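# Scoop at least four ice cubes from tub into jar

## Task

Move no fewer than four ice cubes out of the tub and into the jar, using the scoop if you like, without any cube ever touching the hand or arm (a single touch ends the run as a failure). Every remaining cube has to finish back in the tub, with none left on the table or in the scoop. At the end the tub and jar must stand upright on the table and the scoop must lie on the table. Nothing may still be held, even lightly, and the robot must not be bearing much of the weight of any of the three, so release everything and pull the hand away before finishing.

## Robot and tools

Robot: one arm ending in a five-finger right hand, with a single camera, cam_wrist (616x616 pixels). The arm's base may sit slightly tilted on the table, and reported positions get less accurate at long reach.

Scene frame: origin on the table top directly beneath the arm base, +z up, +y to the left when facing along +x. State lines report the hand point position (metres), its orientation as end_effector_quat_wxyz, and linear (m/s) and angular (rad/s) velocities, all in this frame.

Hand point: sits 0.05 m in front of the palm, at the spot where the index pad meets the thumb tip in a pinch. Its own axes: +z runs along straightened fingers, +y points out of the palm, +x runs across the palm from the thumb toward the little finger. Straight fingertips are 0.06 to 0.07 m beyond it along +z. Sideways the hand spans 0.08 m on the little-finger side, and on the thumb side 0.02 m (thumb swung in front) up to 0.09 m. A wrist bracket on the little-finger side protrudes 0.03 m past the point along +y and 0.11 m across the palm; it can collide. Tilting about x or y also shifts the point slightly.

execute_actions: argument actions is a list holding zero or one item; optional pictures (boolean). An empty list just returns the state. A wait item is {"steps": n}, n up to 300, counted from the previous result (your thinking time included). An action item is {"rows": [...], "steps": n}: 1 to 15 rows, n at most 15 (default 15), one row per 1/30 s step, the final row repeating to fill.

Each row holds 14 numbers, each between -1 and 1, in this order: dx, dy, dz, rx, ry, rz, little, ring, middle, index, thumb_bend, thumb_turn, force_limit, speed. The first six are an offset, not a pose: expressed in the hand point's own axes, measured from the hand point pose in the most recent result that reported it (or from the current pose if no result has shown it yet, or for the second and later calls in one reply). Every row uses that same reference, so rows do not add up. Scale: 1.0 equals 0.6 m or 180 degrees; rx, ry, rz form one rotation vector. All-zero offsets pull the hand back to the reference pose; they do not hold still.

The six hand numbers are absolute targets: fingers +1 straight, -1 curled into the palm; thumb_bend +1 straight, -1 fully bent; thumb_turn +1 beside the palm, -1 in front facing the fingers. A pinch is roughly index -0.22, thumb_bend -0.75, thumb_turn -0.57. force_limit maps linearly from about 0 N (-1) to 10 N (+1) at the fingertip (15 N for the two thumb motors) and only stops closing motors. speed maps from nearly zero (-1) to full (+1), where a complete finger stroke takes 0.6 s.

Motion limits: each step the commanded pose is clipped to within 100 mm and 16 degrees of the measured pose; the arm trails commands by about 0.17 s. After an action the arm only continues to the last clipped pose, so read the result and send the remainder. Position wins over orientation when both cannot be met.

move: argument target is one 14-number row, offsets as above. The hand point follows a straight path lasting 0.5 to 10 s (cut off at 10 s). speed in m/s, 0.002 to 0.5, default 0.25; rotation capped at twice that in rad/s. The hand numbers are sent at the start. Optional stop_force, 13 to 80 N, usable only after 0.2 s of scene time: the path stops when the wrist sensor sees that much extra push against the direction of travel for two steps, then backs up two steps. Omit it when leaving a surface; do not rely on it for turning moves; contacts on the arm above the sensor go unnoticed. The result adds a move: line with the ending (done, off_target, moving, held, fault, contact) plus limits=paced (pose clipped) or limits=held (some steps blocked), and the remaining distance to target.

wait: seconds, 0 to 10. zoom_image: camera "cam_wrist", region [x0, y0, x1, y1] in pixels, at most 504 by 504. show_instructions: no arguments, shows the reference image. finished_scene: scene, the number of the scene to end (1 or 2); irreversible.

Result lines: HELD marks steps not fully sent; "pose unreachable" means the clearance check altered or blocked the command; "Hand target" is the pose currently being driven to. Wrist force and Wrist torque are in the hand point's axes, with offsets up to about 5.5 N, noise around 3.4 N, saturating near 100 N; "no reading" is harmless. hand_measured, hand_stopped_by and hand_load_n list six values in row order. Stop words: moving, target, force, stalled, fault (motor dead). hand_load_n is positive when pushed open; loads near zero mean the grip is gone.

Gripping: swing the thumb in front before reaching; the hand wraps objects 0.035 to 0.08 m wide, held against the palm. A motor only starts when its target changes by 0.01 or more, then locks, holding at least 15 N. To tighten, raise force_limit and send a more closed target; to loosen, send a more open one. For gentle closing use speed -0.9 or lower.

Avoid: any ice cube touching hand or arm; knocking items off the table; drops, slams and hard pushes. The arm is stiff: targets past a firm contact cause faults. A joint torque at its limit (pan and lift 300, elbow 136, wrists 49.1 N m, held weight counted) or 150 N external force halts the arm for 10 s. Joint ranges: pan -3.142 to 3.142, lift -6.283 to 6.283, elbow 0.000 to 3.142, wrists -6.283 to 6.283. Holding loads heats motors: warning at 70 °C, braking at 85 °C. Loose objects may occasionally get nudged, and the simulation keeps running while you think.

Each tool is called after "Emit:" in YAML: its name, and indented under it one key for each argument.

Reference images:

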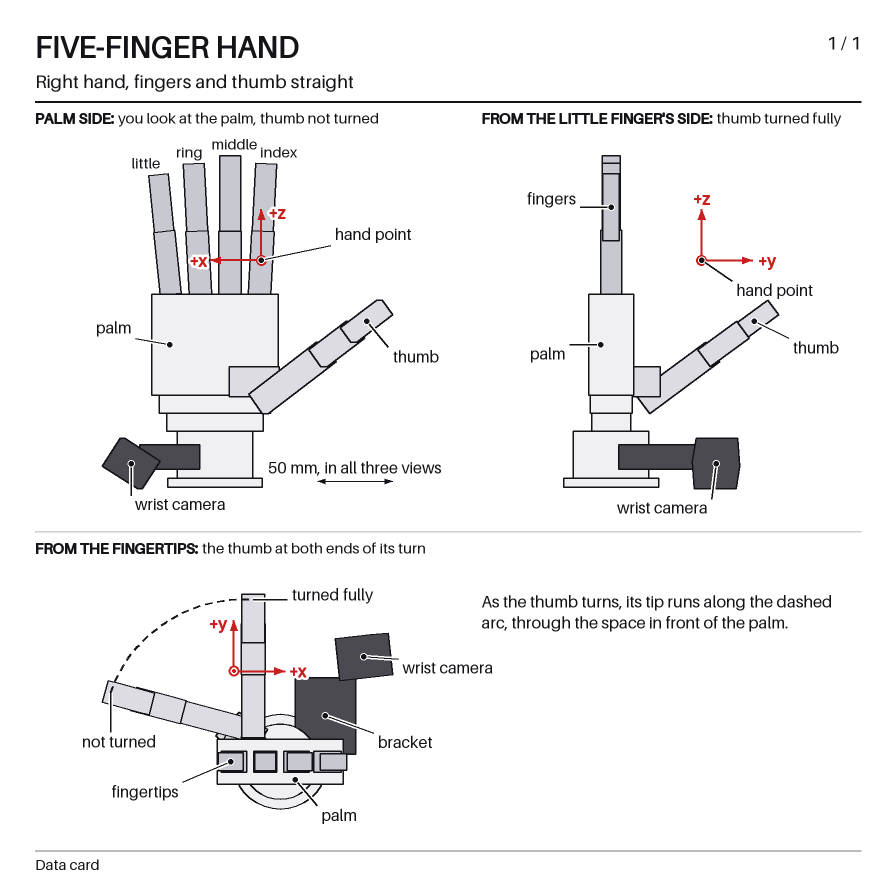

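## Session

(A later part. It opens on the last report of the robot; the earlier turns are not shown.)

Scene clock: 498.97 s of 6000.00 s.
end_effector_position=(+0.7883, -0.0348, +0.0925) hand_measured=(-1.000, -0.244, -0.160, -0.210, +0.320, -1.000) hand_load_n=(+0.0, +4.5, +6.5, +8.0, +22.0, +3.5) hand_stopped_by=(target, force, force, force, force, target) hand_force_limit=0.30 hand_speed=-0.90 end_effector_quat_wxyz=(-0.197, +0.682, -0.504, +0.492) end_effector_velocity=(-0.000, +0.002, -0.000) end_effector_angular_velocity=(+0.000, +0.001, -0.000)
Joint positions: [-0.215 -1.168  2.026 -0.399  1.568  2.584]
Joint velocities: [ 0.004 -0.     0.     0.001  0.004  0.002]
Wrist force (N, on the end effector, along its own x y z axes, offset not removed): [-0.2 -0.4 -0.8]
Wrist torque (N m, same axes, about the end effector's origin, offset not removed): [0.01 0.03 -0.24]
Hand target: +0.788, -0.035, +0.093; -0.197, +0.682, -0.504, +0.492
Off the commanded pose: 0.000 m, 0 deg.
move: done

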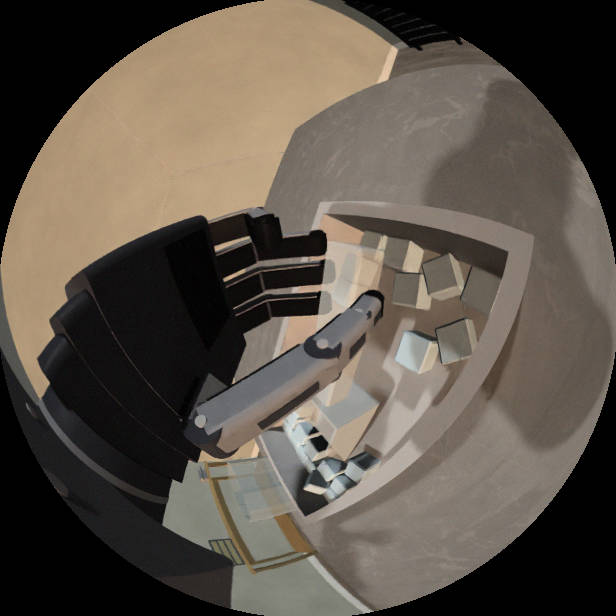

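Emit:
move:
  target: [-0.024,-0.008,-0.005,0,0,0,-1,-0.6,-0.7,-0.8,-0.1,-1,0.3,-0.9]
  speed: 0.05

Emit:
zoom_image:
  camera: "cam_wrist"
  region: [240,360,420,540]

Scene clock: 506.63 s of 6000.00 s.
end_effector_position=(+0.7879, -0.0196, +0.0906) hand_measured=(-1.000, -0.244, -0.160, -0.210, +0.320, -1.000) hand_load_n=(+0.0, +4.0, +7.5, +8.0, +21.5, +3.0) hand_stopped_by=(target, force, force, force, force, target) hand_force_limit=0.30 hand_speed=-0.90 end_effector_quat_wxyz=(-0.197, +0.682, -0.504, +0.492) end_effector_velocity=(-0.001, +0.002, -0.001) end_effector_angular_velocity=(+0.000, -0.001, -0.001)
Joint positions: [-0.189 -1.165  2.025 -0.402  1.591  2.595]
Joint velocities: [ 0.003 -0.     0.003 -0.004  0.003  0.002]
Wrist force (N, on the end effector, along its own x y z axes, offset not removed): [-0.7 0.9 0.4]
Wrist torque (N m, same axes, about the end effector's origin, offset not removed): [0.08 0.19 -0.27]
Hand target: +0.788, -0.019, +0.091; -0.197, +0.682, -0.504, +0.492
Off the commanded pose: 0.000 m, 0 deg.
After step 90, 3.87 s passed at rest.
move: done

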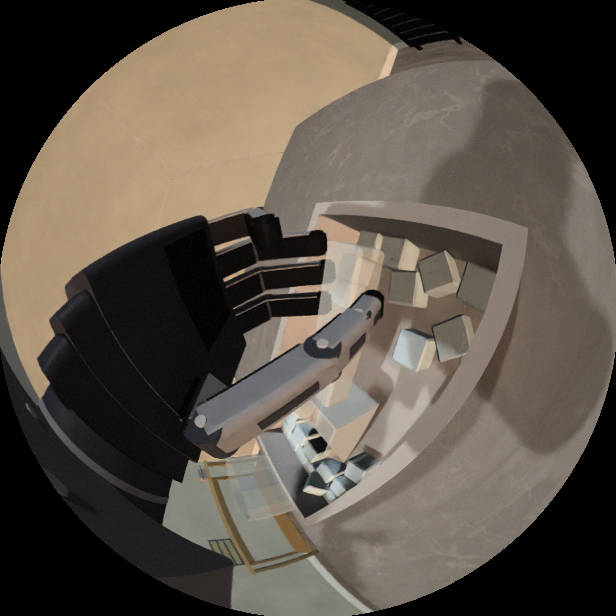

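Region (240, 360, 420, 540) of cam_wrist's 616x616 image, scaled by 2.800, with more detail than that image has.

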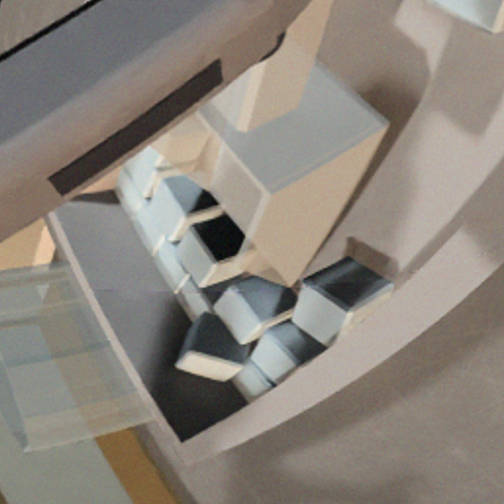

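Emit:
move:
  target: [0.003,0.01,-0.014,0,0,0,-1,-0.6,-0.7,-0.8,-0.1,-1,0.3,-0.9]
  speed: 0.03

Emit:
move:
  target: [-0.02,-0.009,-0.005,0,0,0,-1,-0.6,-0.7,-0.8,-0.1,-1,0.3,-0.9]
  speed: 0.05

Emit:
zoom_image:
  camera: "cam_wrist"
  region: [260,380,400,520]

Scene clock: 519.63 s of 6000.00 s.
end_effector_position=(+0.7778, -0.0217, +0.0906) hand_measured=(-1.000, -0.244, -0.160, -0.210, +0.320, -1.000) hand_load_n=(+0.0, +3.5, +7.5, +8.0, +21.5, +4.0) hand_stopped_by=(target, force, force, force, force, target) hand_force_limit=0.30 hand_speed=-0.90 end_effector_quat_wxyz=(-0.197, +0.682, -0.504, +0.492) end_effector_velocity=(-0.001, -0.000, +0.001) end_effector_angular_velocity=(-0.002, -0.003, +0.002)
Joint positions: [-0.197 -1.178  2.046 -0.41   1.584  2.592]
Joint velocities: [-0.001 -0.003  0.004 -0.004 -0.002 -0.002]
Wrist force (N, on the end effector, along its own x y z axes, offset not removed): [-1.5 0.5 0.3]
Wrist torque (N m, same axes, about the end effector's origin, offset not removed): [0.22 -0.02 -0.08]
Hand target: +0.778, -0.022, +0.091; -0.197, +0.682, -0.504, +0.492
Off the commanded pose: 0.000 m, 0 deg.
After step 90, 9.23 s passed at rest.
move: done

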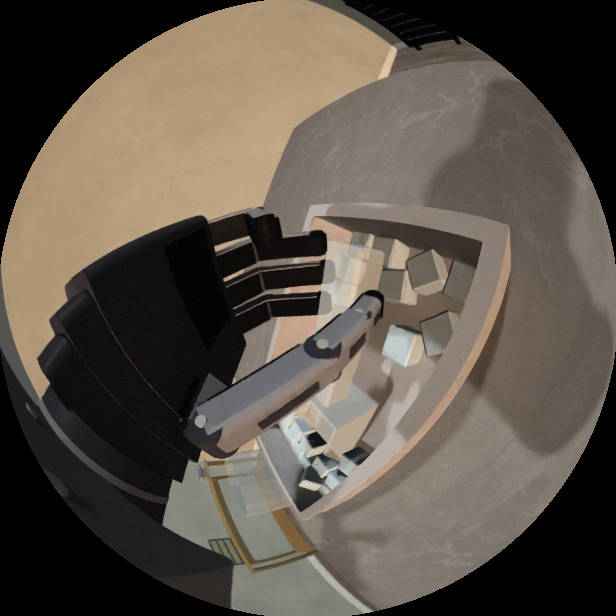

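Scene clock: 520.43 s of 6000.00 s.
end_effector_position=(+0.7778, -0.0084, +0.0904) hand_measured=(-1.000, -0.244, -0.160, -0.210, +0.320, -1.000) hand_load_n=(+0.0, +3.5, +8.0, +8.0, +21.5, +2.5) hand_stopped_by=(target, force, force, force, force, target) hand_force_limit=0.30 hand_speed=-0.90 end_effector_quat_wxyz=(-0.197, +0.682, -0.504, +0.492) end_effector_velocity=(-0.001, +0.002, -0.000) end_effector_angular_velocity=(+0.001, +0.000, -0.000)
Joint positions: [-0.174 -1.176  2.044 -0.409  1.605  2.602]
Joint velocities: [0.003 0.    0.001 0.    0.003 0.003]
Wrist force (N, on the end effector, along its own x y z axes, offset not removed): [0.6 1.2 0.5]
Wrist torque (N m, same axes, about the end effector's origin, offset not removed): [0.19 0.16 -0.14]
Hand target: +0.778, -0.008, +0.090; -0.197, +0.682, -0.504, +0.492
Off the commanded pose: 0.000 m, 0 deg.
move: done

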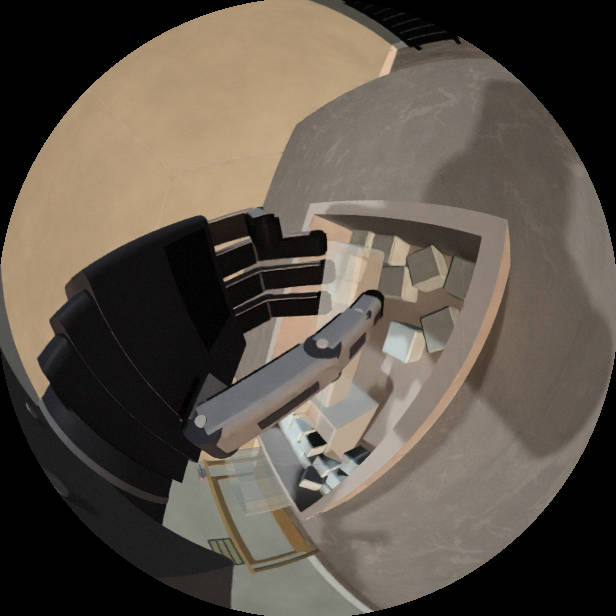

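Region (260, 380, 400, 520) of cam_wrist's 616x616 image, scaled by 3.600, with more detail than that image has.

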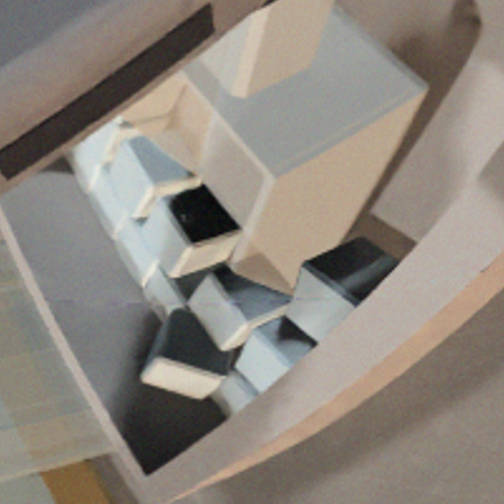

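Emit:
move:
  target: [0.002,-0.019,-0.011,0,0,0,-1,-0.6,-0.7,-0.8,-0.1,-1,0.3,-0.9]
  speed: 0.02

Emit:
zoom_image:
  camera: "cam_wrist"
  region: [260,380,400,520]

Scene clock: 530.67 s of 6000.00 s.
end_effector_position=(+0.7777, -0.0033, +0.1024) hand_measured=(-1.000, -0.244, -0.160, -0.210, +0.320, -1.000) hand_load_n=(+0.0, +1.0, +6.5, +10.5, +22.0, +3.5) hand_stopped_by=(target, force, force, force, force, target) hand_force_limit=0.30 hand_speed=-0.90 end_effector_quat_wxyz=(-0.197, +0.682, -0.504, +0.492) end_effector_velocity=(-0.001, +0.001, +0.001) end_effector_angular_velocity=(+0.001, +0.001, -0.000)
Joint positions: [-0.165 -1.192  2.038 -0.387  1.613  2.606]
Joint velocities: [ 0.002 -0.002 -0.     0.003  0.001  0.001]
Wrist force (N, on the end effector, along its own x y z axes, offset not removed): [-3.6 3.8 1.3]
Wrist torque (N m, same axes, about the end effector's origin, offset not removed): [0.42 0.79 -0.62]
Hand target: +0.778, -0.003, +0.103; -0.197, +0.682, -0.504, +0.492
Off the commanded pose: 0.000 m, 0 deg.
After step 90, 6.30 s passed at rest.
move: done

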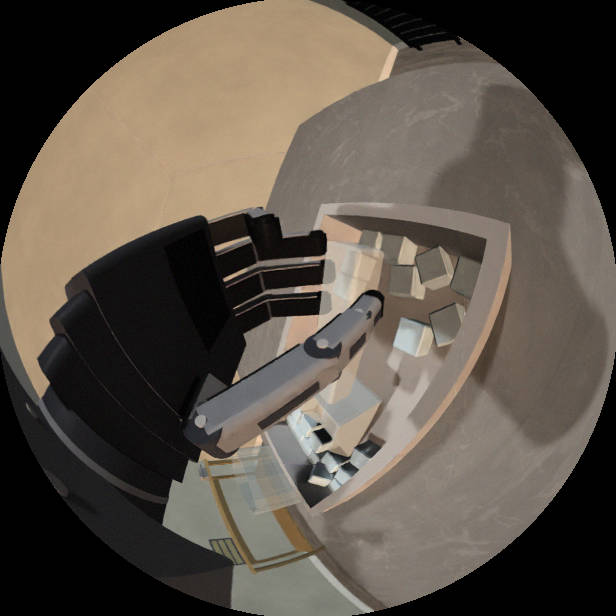

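Region (260, 380, 400, 520) of cam_wrist's 616x616 image, scaled by 3.600, with more detail than that image has.

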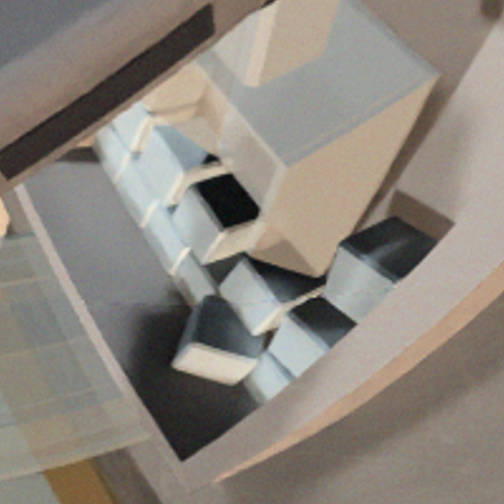

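Emit:
move:
  target: [0.006,-0.02,-0.012,0,0,0,-1,-0.7,-0.7,-0.8,-0.1,-1,0.4,-0.9]
  speed: 0.02

Emit:
zoom_image:
  camera: "cam_wrist"
  region: [260,370,410,520]

Scene clock: 535.60 s of 6000.00 s.
end_effector_position=(+0.7774, +0.0001, +0.1162) hand_measured=(-1.000, -0.276, -0.160, -0.210, +0.320, -1.000) hand_load_n=(+0.0, +7.0, +2.0, +9.5, +25.0, +5.5) hand_stopped_by=(target, force, force, force, force, target) hand_force_limit=0.40 hand_speed=-0.90 end_effector_quat_wxyz=(-0.197, +0.682, -0.504, +0.492) end_effector_velocity=(-0.001, +0.001, +0.001) end_effector_angular_velocity=(+0.001, +0.003, +0.000)
Joint positions: [-0.159 -1.211  2.031 -0.362  1.618  2.609]
Joint velocities: [ 0.001 -0.002 -0.     0.005  0.001  0.   ]
Wrist force (N, on the end effector, along its own x y z axes, offset not removed): [-2.5 0.8 1.9]
Wrist torque (N m, same axes, about the end effector's origin, offset not removed): [0.01 0.50 -0.69]
Hand target: +0.777, +0.000, +0.116; -0.197, +0.682, -0.504, +0.492
Off the commanded pose: 0.000 m, 0 deg.
After step 90, 0.93 s passed at rest.
move: done

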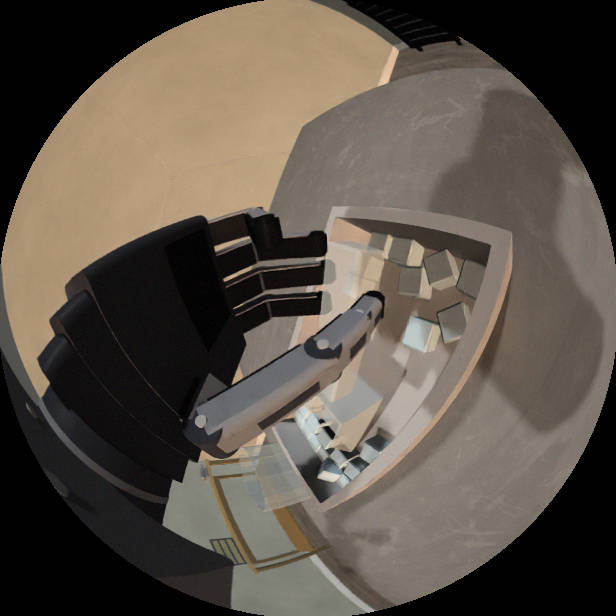

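Region (260, 370, 410, 520) of cam_wrist's 616x616 image, scaled by 3.360, with more detail than that image has.

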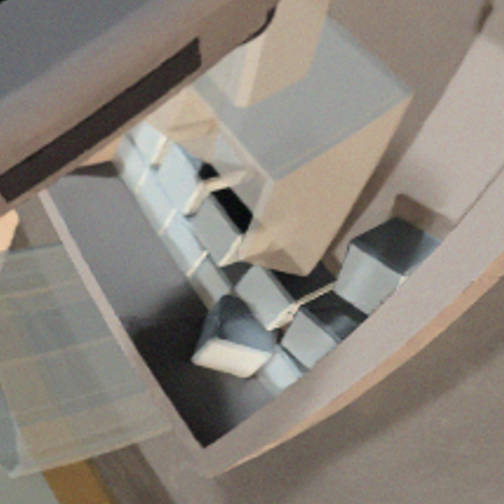

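Emit:
move:
  target: [0.1,-0.133,-0.077,0,0,0,-1,-0.7,-0.7,-0.8,-0.1,-1,0.4,-0.9]
  speed: 0.15

Emit:
move:
  target: [0.148,0.108,0.024,0,0.103,-0.178,-1,-0.7,-0.7,-0.8,-0.1,-1,0.4,-0.9]
  speed: 0.2

Emit:
zoom_image:
  camera: "cam_wrist"
  region: [210,340,430,560]

Scene clock: 563.00 s of 6000.00 s.
end_effector_position=(+0.7771, -0.0091, +0.2257) hand_measured=(-1.000, -0.276, -0.160, -0.210, +0.320, -1.000) hand_load_n=(+0.0, +0.0, +7.5, +9.5, +22.0, +1.5) hand_stopped_by=(target, force, force, force, force, target) hand_force_limit=0.40 hand_speed=-0.90 end_effector_quat_wxyz=(-0.197, +0.682, -0.504, +0.492) end_effector_velocity=(+0.000, -0.000, +0.003) end_effector_angular_velocity=(-0.000, -0.001, +0.000)
Joint positions: [-0.175 -1.341  1.961 -0.161  1.604  2.602]
Joint velocities: [-0.    -0.003 -0.002  0.004 -0.    -0.   ]
Wrist force (N, on the end effector, along its own x y z axes, offset not removed): [-2.8 1.1 0.6]
Wrist torque (N m, same axes, about the end effector's origin, offset not removed): [0.18 0.18 -0.27]
Hand target: +0.777, -0.009, +0.226; -0.197, +0.682, -0.504, +0.492
Off the commanded pose: 0.000 m, 0 deg.
After step 90, 23.17 s passed at rest.
move: done

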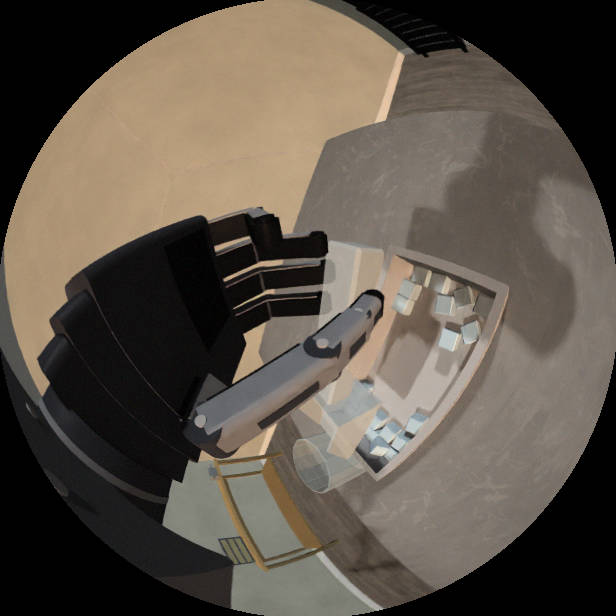

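Scene clock: 565.07 s of 6000.00 s.
end_effector_position=(+0.7584, -0.1173, +0.2119) hand_measured=(-1.000, -0.276, -0.160, -0.210, +0.320, -1.000) hand_load_n=(+0.0, +0.0, +7.5, +9.5, +22.0, +1.5) hand_stopped_by=(target, force, force, force, force, target) hand_force_limit=0.40 hand_speed=-0.90 end_effector_quat_wxyz=(+0.028, +0.707, -0.322, +0.629) end_effector_velocity=(-0.001, -0.002, -0.001) end_effector_angular_velocity=(-0.012, -0.000, +0.001)
Joint positions: [-0.207 -1.319  2.107 -0.57   1.786  1.998]
Joint velocities: [-0.001  0.002  0.005 -0.012  0.    -0.012]
Wrist force (N, on the end effector, along its own x y z axes, offset not removed): [-3.7 2.0 0.2]
Wrist torque (N m, same axes, about the end effector's origin, offset not removed): [0.37 0.28 -0.24]
Hand target: +0.758, -0.117, +0.212; +0.029, +0.707, -0.322, +0.629
Off the commanded pose: 0.000 m, 0 deg.
move: done

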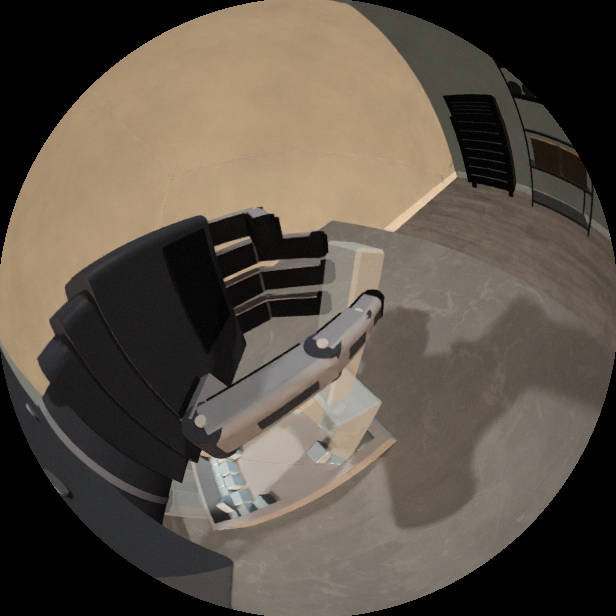

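Region (210, 340, 430, 560) of cam_wrist's 616x616 image, scaled by 2.291, with more detail than that image has.

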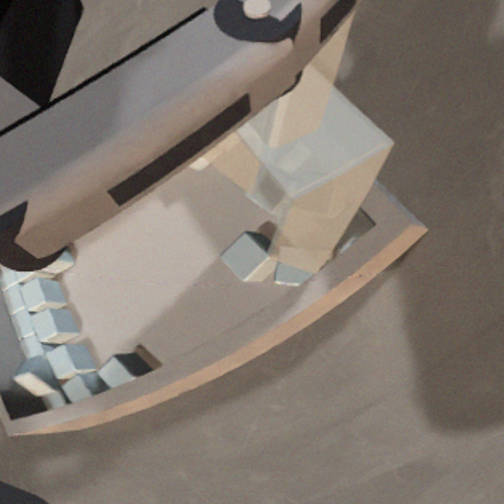

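Slide down along the scoop axis.

Emit:
move:
  target: [-0.05,0.005,0.003,0,0,0,-1,-0.7,-0.7,-0.8,-0.1,-1,0.4,-0.9]
  speed: 0.03

Emit:
zoom_image:
  camera: "cam_wrist"
  region: [210,340,430,560]

Scene clock: 570.50 s of 6000.00 s.
end_effector_position=(+0.7584, -0.1079, +0.1834) hand_measured=(-1.000, -0.276, -0.160, -0.210, +0.320, -1.000) hand_load_n=(+0.0, +0.0, +8.5, +9.0, +20.5, +1.5) hand_stopped_by=(target, force, force, force, force, target) hand_force_limit=0.40 hand_speed=-0.90 end_effector_quat_wxyz=(+0.028, +0.707, -0.322, +0.629) end_effector_velocity=(+0.001, +0.000, -0.001) end_effector_angular_velocity=(+0.000, -0.003, -0.000)
Joint positions: [-0.19  -1.278  2.122 -0.625  1.803  2.002]
Joint velocities: [ 0.001  0.002 -0.    -0.004  0.001  0.001]
Wrist force (N, on the end effector, along its own x y z axes, offset not removed): [-5.8 1.2 3.1]
Wrist torque (N m, same axes, about the end effector's origin, offset not removed): [0.15 0.52 -0.42]
Hand target: +0.758, -0.108, +0.183; +0.028, +0.707, -0.322, +0.629
Off the commanded pose: 0.000 m, 0 deg.
After step 90, 1.10 s passed at rest.
move: done

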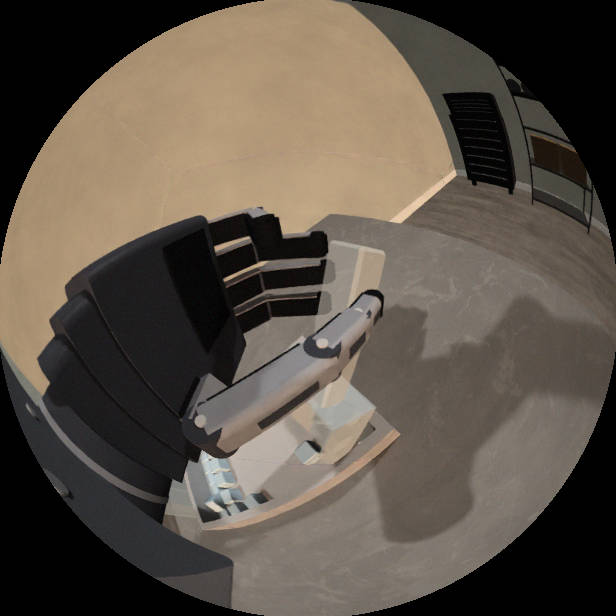

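Region (210, 340, 430, 560) of cam_wrist's 616x616 image, scaled by 2.291, with more detail than that image has.

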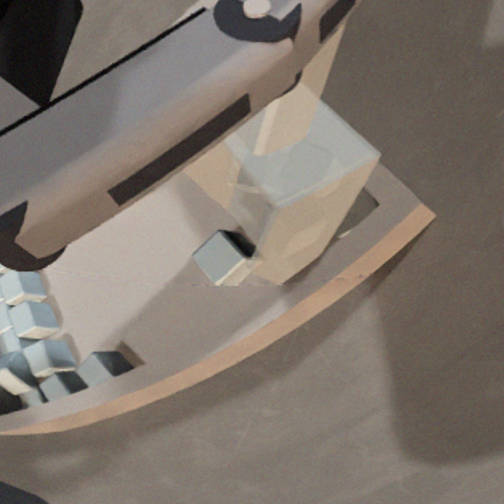

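Emit:
move:
  target: [-0.033,-0.01,-0.007,0,0,0,-1,-0.7,-0.7,-0.8,-0.1,-1,0.4,-0.9]
  speed: 0.03

Emit:
move:
  target: [-0.112,0.01,0.006,0,-0.083,0.144,-1,-0.7,-0.7,-0.8,-0.1,-1,0.4,-0.9]
  speed: 0.08

Emit:
zoom_image:
  camera: "cam_wrist"
  region: [230,360,410,540]

Scene clock: 582.10 s of 6000.00 s.
end_effector_position=(+0.7577, -0.0932, +0.1686) hand_measured=(-1.000, -0.276, -0.160, -0.210, +0.320, -1.000) hand_load_n=(+0.0, +0.0, +9.5, +7.5, +20.5, +0.5) hand_stopped_by=(target, force, force, force, force, target) hand_force_limit=0.40 hand_speed=-0.90 end_effector_quat_wxyz=(+0.028, +0.707, -0.322, +0.629) end_effector_velocity=(+0.000, +0.002, -0.001) end_effector_angular_velocity=(-0.001, +0.000, +0.001)
Joint positions: [-0.164 -1.256  2.128 -0.652  1.829  2.008]
Joint velocities: [ 0.003  0.002  0.    -0.002  0.003 -0.   ]
Wrist force (N, on the end effector, along its own x y z axes, offset not removed): [-1.6 -0.3 0.5]
Wrist torque (N m, same axes, about the end effector's origin, offset not removed): [0.05 0.18 -0.23]
Hand target: +0.758, -0.093, +0.168; +0.028, +0.707, -0.322, +0.629
Off the commanded pose: 0.000 m, 0 deg.
After step 90, 7.57 s passed at rest.
move: done

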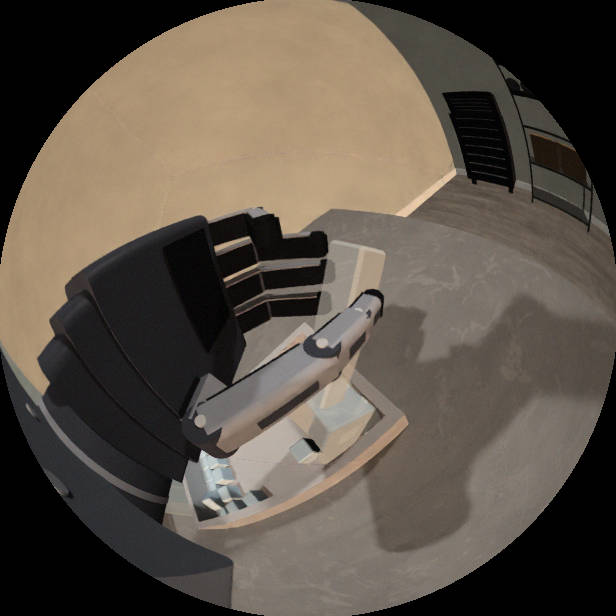

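Scene clock: 585.67 s of 6000.00 s.
end_effector_position=(+0.7578, -0.0715, +0.1048) hand_measured=(-1.000, -0.276, -0.160, -0.210, +0.320, -1.000) hand_load_n=(+0.0, +0.0, +8.5, +9.0, +20.5, +1.5) hand_stopped_by=(target, force, force, force, force, target) hand_force_limit=0.40 hand_speed=-0.90 end_effector_quat_wxyz=(-0.154, +0.692, -0.473, +0.523) end_effector_velocity=(-0.000, +0.000, -0.002) end_effector_angular_velocity=(+0.013, +0.000, +0.001)
Joint positions: [-0.257 -1.219  2.094 -0.453  1.581  2.459]
Joint velocities: [-0.003  0.001 -0.     0.003 -0.009  0.01 ]
Wrist force (N, on the end effector, along its own x y z axes, offset not removed): [-3.5 2.2 0.7]
Wrist torque (N m, same axes, about the end effector's origin, offset not removed): [0.36 0.31 -0.29]
Hand target: +0.758, -0.071, +0.105; -0.155, +0.692, -0.473, +0.523
Off the commanded pose: 0.000 m, 0 deg.
move: done

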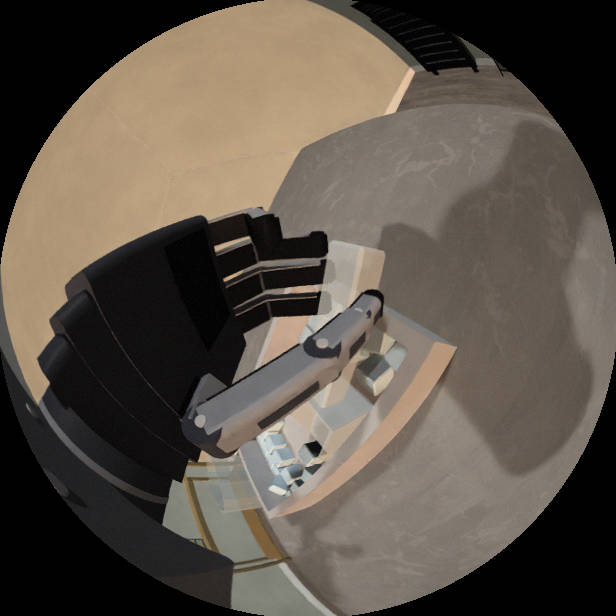

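Region (230, 360, 410, 540) of cam_wrist's 616x616 image, scaled by 2.800, with more detail than that image has.

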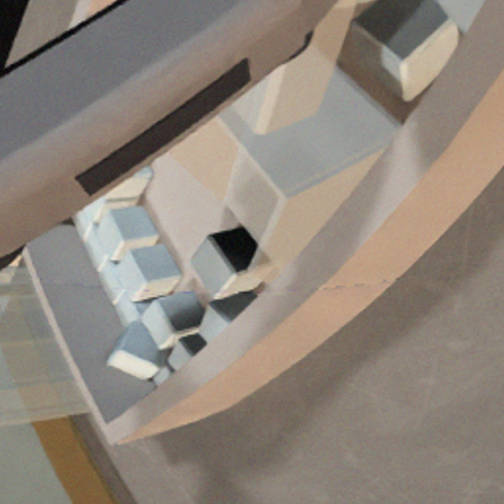

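Emit:
move:
  target: [-0.021,0.016,-0.025,0,0,0,-1,-0.7,-0.7,-0.8,-0.1,-1,0.4,-0.9]
  speed: 0.03

Emit:
move:
  target: [-0.05,-0.027,-0.015,0,0,0,-1,-0.7,-0.7,-0.8,-0.1,-1,0.4,-0.9]
  speed: 0.05

Emit:
zoom_image:
  camera: "cam_wrist"
  region: [230,360,410,540]

Scene clock: 599.53 s of 6000.00 s.
end_effector_position=(+0.7401, -0.0619, +0.0969) hand_measured=(-1.000, -0.276, -0.160, -0.210, +0.320, -1.000) hand_load_n=(+0.0, +0.0, +9.0, +11.5, +19.5, +4.0) hand_stopped_by=(target, force, force, force, force, target) hand_force_limit=0.40 hand_speed=-0.90 end_effector_quat_wxyz=(-0.154, +0.692, -0.473, +0.523) end_effector_velocity=(-0.002, +0.001, -0.001) end_effector_angular_velocity=(+0.001, +0.000, -0.000)
Joint positions: [-0.25  -1.23   2.132 -0.481  1.588  2.462]
Joint velocities: [ 0.001 -0.001  0.005 -0.003  0.001  0.001]
Wrist force (N, on the end effector, along its own x y z axes, offset not removed): [-2.1 -0.8 1.7]
Wrist torque (N m, same axes, about the end effector's origin, offset not removed): [0.06 0.31 -0.09]
Hand target: +0.740, -0.062, +0.097; -0.154, +0.692, -0.473, +0.523
Off the commanded pose: 0.000 m, 0 deg.
After step 90, 9.80 s passed at rest.
move: done

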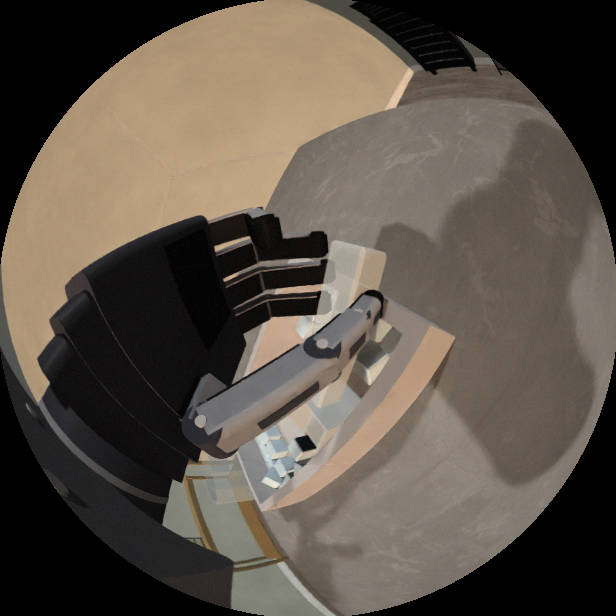

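Scene clock: 600.60 s of 6000.00 s.
end_effector_position=(+0.7401, -0.0270, +0.0947) hand_measured=(-1.000, -0.276, -0.160, -0.210, +0.320, -1.000) hand_load_n=(+0.0, +0.0, +9.5, +11.0, +20.0, +3.5) hand_stopped_by=(target, force, force, force, force, target) hand_force_limit=0.40 hand_speed=-0.90 end_effector_quat_wxyz=(-0.154, +0.692, -0.473, +0.523) end_effector_velocity=(+0.001, +0.002, +0.001) end_effector_angular_velocity=(-0.000, -0.002, +0.000)
Joint positions: [-0.184 -1.224  2.129 -0.482  1.648  2.489]
Joint velocities: [ 0.005  0.    -0.001 -0.001  0.004  0.002]
Wrist force (N, on the end effector, along its own x y z axes, offset not removed): [1.1 2.1 1.1]
Wrist torque (N m, same axes, about the end effector's origin, offset not removed): [0.43 0.12 0.08]
Hand target: +0.740, -0.027, +0.095; -0.154, +0.692, -0.473, +0.523
Off the commanded pose: 0.000 m, 0 deg.
move: done

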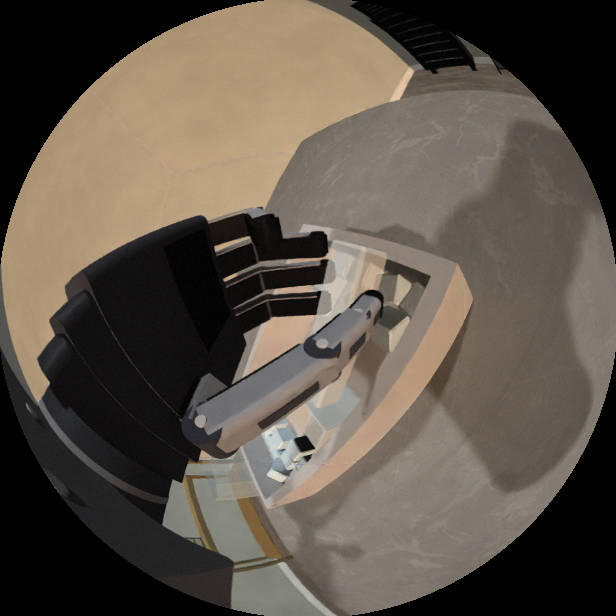

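Region (230, 360, 410, 540) of cam_wrist's 616x616 image, scaled by 2.800, with more detail than that image has.

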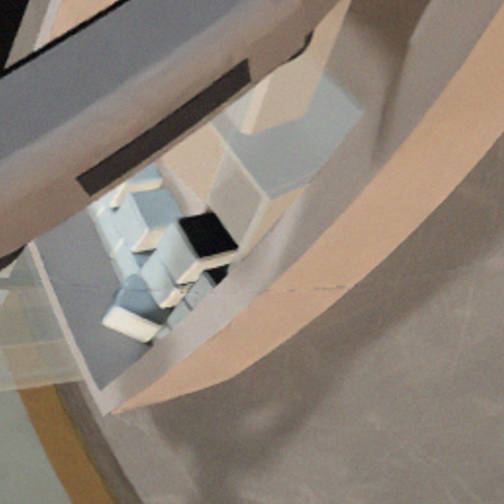

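Emit:
move:
  target: [0.001,-0.017,0.047,0,0,0,-1,-0.7,-0.7,-0.8,-0.1,-1,0.4,-0.9]
  speed: 0.03

Emit:
zoom_image:
  camera: "cam_wrist"
  region: [230,380,390,540]

Scene clock: 606.97 s of 6000.00 s.
end_effector_position=(+0.7694, -0.0301, +0.0908) hand_measured=(-1.000, -0.276, -0.160, -0.210, +0.320, -1.000) hand_load_n=(+0.0, +0.0, +10.5, +6.5, +21.0, -0.5) hand_stopped_by=(target, force, force, force, force, target) hand_force_limit=0.40 hand_speed=-0.90 end_effector_quat_wxyz=(-0.154, +0.692, -0.473, +0.523) end_effector_velocity=(+0.002, -0.000, -0.000) end_effector_angular_velocity=(+0.001, +0.001, -0.001)
Joint positions: [-0.177 -1.182  2.072 -0.467  1.654  2.492]
Joint velocities: [ 0.     0.003 -0.004  0.002  0.     0.001]
Wrist force (N, on the end effector, along its own x y z axes, offset not removed): [-2.1 0.7 -0.9]
Wrist torque (N m, same axes, about the end effector's origin, offset not removed): [0.21 0.02 -0.07]
Hand target: +0.770, -0.030, +0.091; -0.154, +0.692, -0.473, +0.523
Off the commanded pose: 0.000 m, 0 deg.
After step 90, 2.03 s passed at rest.
move: done

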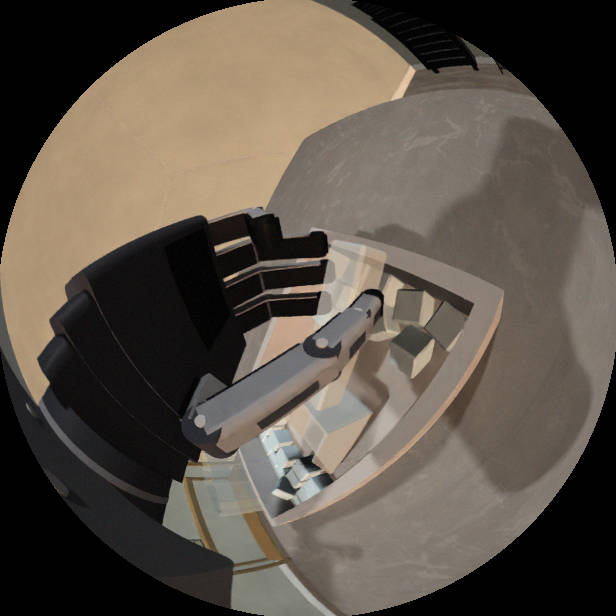

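Region (230, 380, 390, 540) of cam_wrist's 616x616 image, scaled by 3.150, with more detail than that image has.

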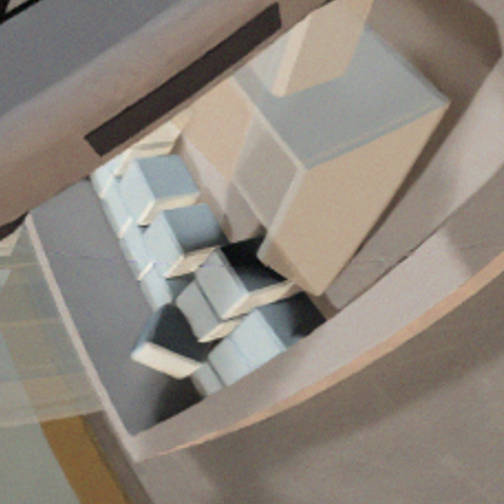

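Emit:
move:
  target: [0,0.004,-0.007,0,0,0,-1,-0.7,-0.7,-0.8,-0.1,-1,0.4,-0.9]
  speed: 0.03

Emit:
move:
  target: [-0.022,-0.013,-0.007,0,0,0,-1,-0.7,-0.7,-0.8,-0.1,-1,0.4,-0.9]
  speed: 0.03

Emit:
zoom_image:
  camera: "cam_wrist"
  region: [230,380,390,540]

Scene clock: 620.13 s of 6000.00 s.
end_effector_position=(+0.7648, -0.0302, +0.0908) hand_measured=(-1.000, -0.276, -0.160, -0.210, +0.320, -1.000) hand_load_n=(+0.0, +0.0, +10.0, +8.0, +20.5, +1.0) hand_stopped_by=(target, force, force, force, force, target) hand_force_limit=0.40 hand_speed=-0.90 end_effector_quat_wxyz=(-0.154, +0.692, -0.473, +0.523) end_effector_velocity=(-0.002, +0.000, -0.001) end_effector_angular_velocity=(-0.000, +0.001, +0.001)
Joint positions: [-0.179 -1.187  2.082 -0.471  1.652  2.491]
Joint velocities: [-0.    -0.001  0.003 -0.001 -0.001 -0.001]
Wrist force (N, on the end effector, along its own x y z axes, offset not removed): [-4.2 0.3 -0.2]
Wrist torque (N m, same axes, about the end effector's origin, offset not removed): [0.26 0.46 -0.20]
Hand target: +0.765, -0.030, +0.091; -0.154, +0.692, -0.473, +0.523
Off the commanded pose: 0.000 m, 0 deg.
After step 90, 9.47 s passed at rest.
move: done

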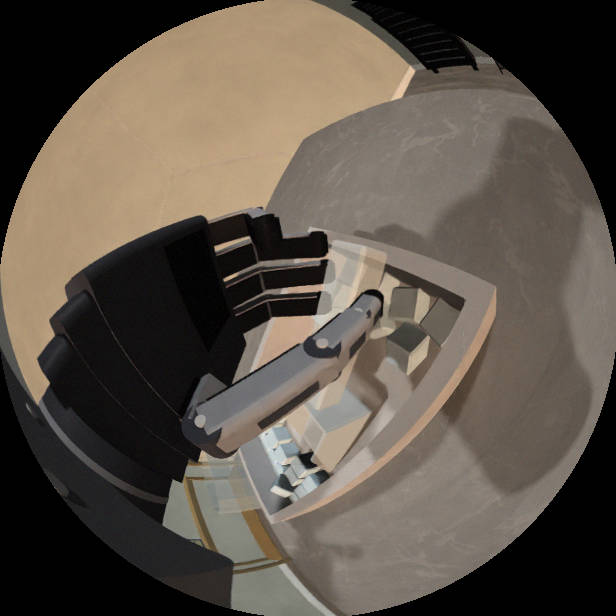

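Scene clock: 621.00 s of 6000.00 s.
end_effector_position=(+0.7648, -0.0145, +0.0904) hand_measured=(-1.000, -0.276, -0.160, -0.210, +0.320, -1.000) hand_load_n=(+0.0, +0.0, +11.0, +7.0, +20.5, -0.5) hand_stopped_by=(target, force, force, force, force, target) hand_force_limit=0.40 hand_speed=-0.90 end_effector_quat_wxyz=(-0.154, +0.692, -0.473, +0.523) end_effector_velocity=(-0.001, +0.002, -0.000) end_effector_angular_velocity=(-0.000, +0.001, -0.000)
Joint positions: [-0.151 -1.185  2.078 -0.469  1.678  2.503]
Joint velocities: [ 0.004 -0.    -0.     0.002  0.004  0.001]
Wrist force (N, on the end effector, along its own x y z axes, offset not removed): [-2.4 0.2 -0.6]
Wrist torque (N m, same axes, about the end effector's origin, offset not removed): [0.18 0.11 -0.18]
Hand target: +0.765, -0.014, +0.090; -0.154, +0.692, -0.473, +0.523
Off the commanded pose: 0.000 m, 0 deg.
move: done

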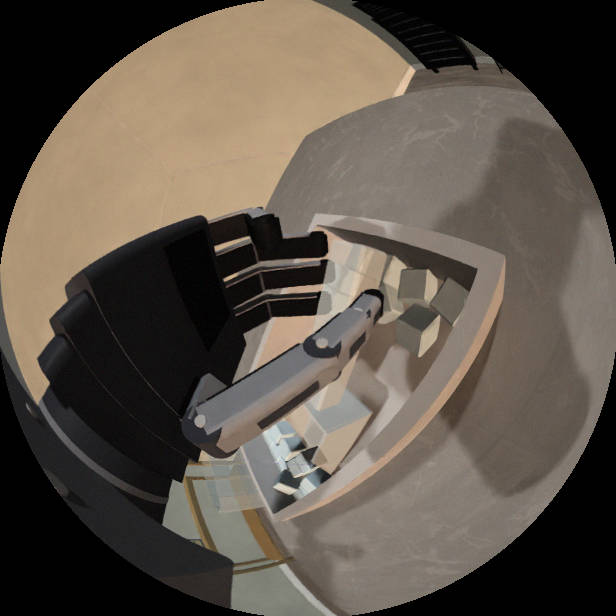

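Region (230, 380, 390, 540) of cam_wrist's 616x616 image, scaled by 3.150, with more detail than that image has.

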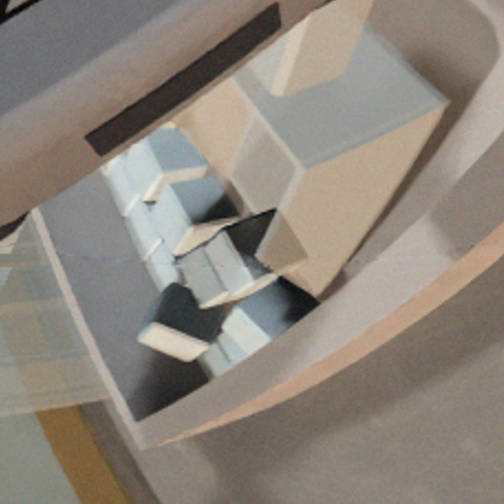

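It's riding in. Continue.

Emit:
move:
  target: [-0.027,-0.016,-0.009,0,0,0,-1,-0.7,-0.7,-0.8,-0.1,-1,0.4,-0.9]
  speed: 0.03

Emit:
zoom_image:
  camera: "cam_wrist"
  region: [230,380,390,540]

Scene clock: 625.27 s of 6000.00 s.
end_effector_position=(+0.7648, +0.0049, +0.0900) hand_measured=(-1.000, -0.276, -0.160, -0.210, +0.320, -1.000) hand_load_n=(+0.0, +0.0, +11.5, +7.5, +20.0, -1.0) hand_stopped_by=(target, force, force, force, force, target) hand_force_limit=0.40 hand_speed=-0.90 end_effector_quat_wxyz=(-0.154, +0.692, -0.473, +0.523) end_effector_velocity=(+0.001, +0.002, +0.000) end_effector_angular_velocity=(-0.000, +0.000, -0.000)
Joint positions: [-0.115 -1.181  2.073 -0.466  1.71   2.517]
Joint velocities: [ 0.003  0.001 -0.002  0.002  0.004  0.001]
Wrist force (N, on the end effector, along its own x y z axes, offset not removed): [2.0 2.8 0.9]
Wrist torque (N m, same axes, about the end effector's origin, offset not removed): [0.39 -0.15 -0.02]
Hand target: +0.765, +0.005, +0.090; -0.154, +0.692, -0.473, +0.523
Off the commanded pose: 0.000 m, 0 deg.
After step 90, 0.30 s passed at rest.
move: done

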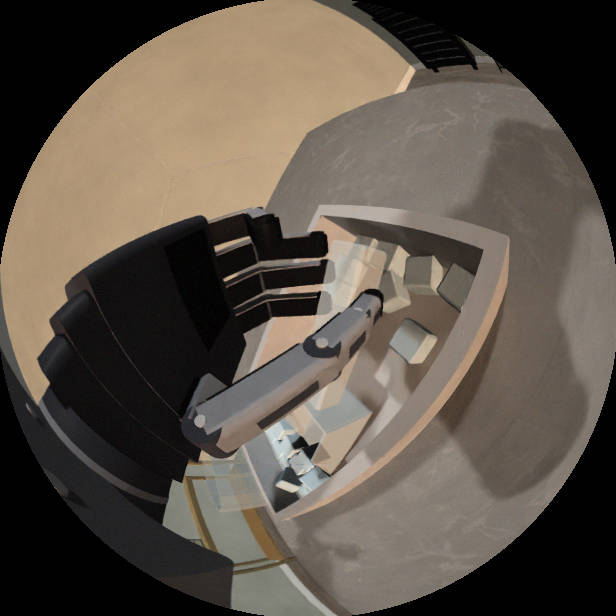

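Region (230, 380, 390, 540) of cam_wrist's 616x616 image, scaled by 3.150, with more detail than that image has.

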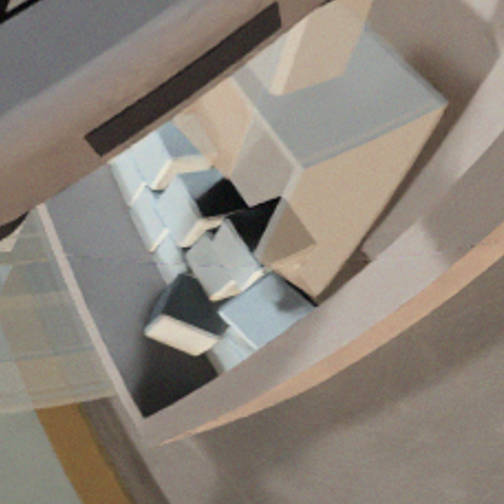

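Emit:
move:
  target: [0.004,-0.007,0.018,0,0,0,-1,-0.7,-0.7,-0.8,-0.1,-1,0.4,-0.9]
  speed: 0.02

Emit:
move:
  target: [-0.015,-0.009,-0.005,0,0,0,-1,-0.7,-0.7,-0.8,-0.1,-1,0.4,-0.9]
  speed: 0.02

Emit:
zoom_image:
  camera: "cam_wrist"
  region: [230,380,390,540]

Scene clock: 636.83 s of 6000.00 s.
end_effector_position=(+0.7761, +0.0021, +0.0900) hand_measured=(-1.000, -0.276, -0.160, -0.210, +0.320, -1.000) hand_load_n=(+0.0, +0.0, +11.0, +6.5, +20.5, -0.5) hand_stopped_by=(target, force, force, force, force, target) hand_force_limit=0.40 hand_speed=-0.90 end_effector_quat_wxyz=(-0.154, +0.692, -0.473, +0.523) end_effector_velocity=(+0.002, -0.000, +0.001) end_effector_angular_velocity=(-0.001, -0.000, +0.001)
Joint positions: [-0.117 -1.167  2.051 -0.458  1.709  2.517]
Joint velocities: [ 0.     0.001 -0.004  0.002 -0.    -0.001]
Wrist force (N, on the end effector, along its own x y z axes, offset not removed): [-2.7 0.0 0.1]
Wrist torque (N m, same axes, about the end effector's origin, offset not removed): [0.01 0.06 -0.18]
Hand target: +0.776, +0.002, +0.090; -0.154, +0.692, -0.473, +0.523
Off the commanded pose: 0.000 m, 0 deg.
After step 90, 7.67 s passed at rest.
move: done

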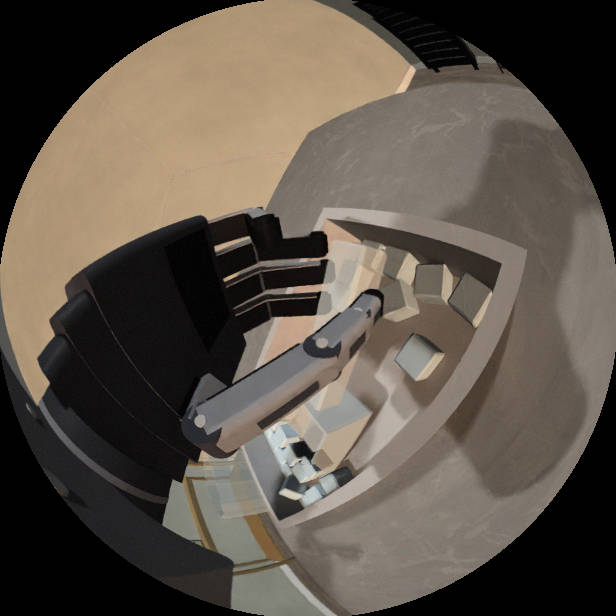

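Scene clock: 637.67 s of 6000.00 s.
end_effector_position=(+0.7760, +0.0129, +0.0899) hand_measured=(-1.000, -0.276, -0.160, -0.210, +0.320, -1.000) hand_load_n=(+0.0, +0.0, +11.0, +7.0, +20.5, -0.5) hand_stopped_by=(target, force, force, force, force, target) hand_force_limit=0.40 hand_speed=-0.90 end_effector_quat_wxyz=(-0.154, +0.692, -0.473, +0.523) end_effector_velocity=(-0.000, +0.002, +0.000) end_effector_angular_velocity=(-0.001, +0.001, +0.001)
Joint positions: [-0.098 -1.165  2.048 -0.456  1.726  2.525]
Joint velocities: [ 0.003 -0.    -0.001  0.002  0.003  0.   ]
Wrist force (N, on the end effector, along its own x y z axes, offset not removed): [-2.3 -1.1 -0.3]
Wrist torque (N m, same axes, about the end effector's origin, offset not removed): [-0.09 0.13 -0.21]
Hand target: +0.776, +0.013, +0.090; -0.154, +0.692, -0.473, +0.523
Off the commanded pose: 0.000 m, 0 deg.
move: done

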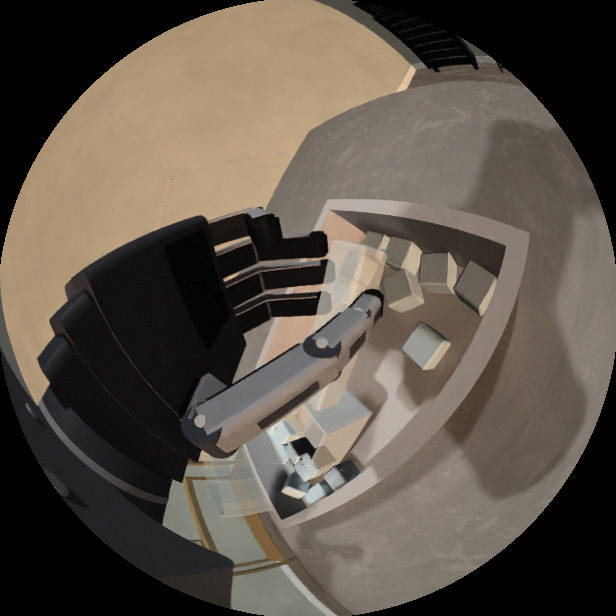

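Region (230, 380, 390, 540) of cam_wrist's 616x616 image, scaled by 3.150, with more detail than that image has.

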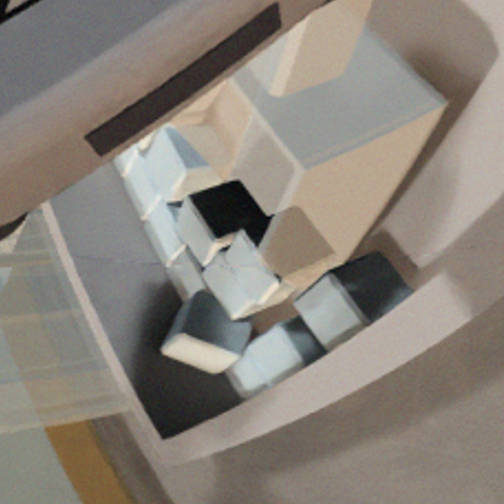

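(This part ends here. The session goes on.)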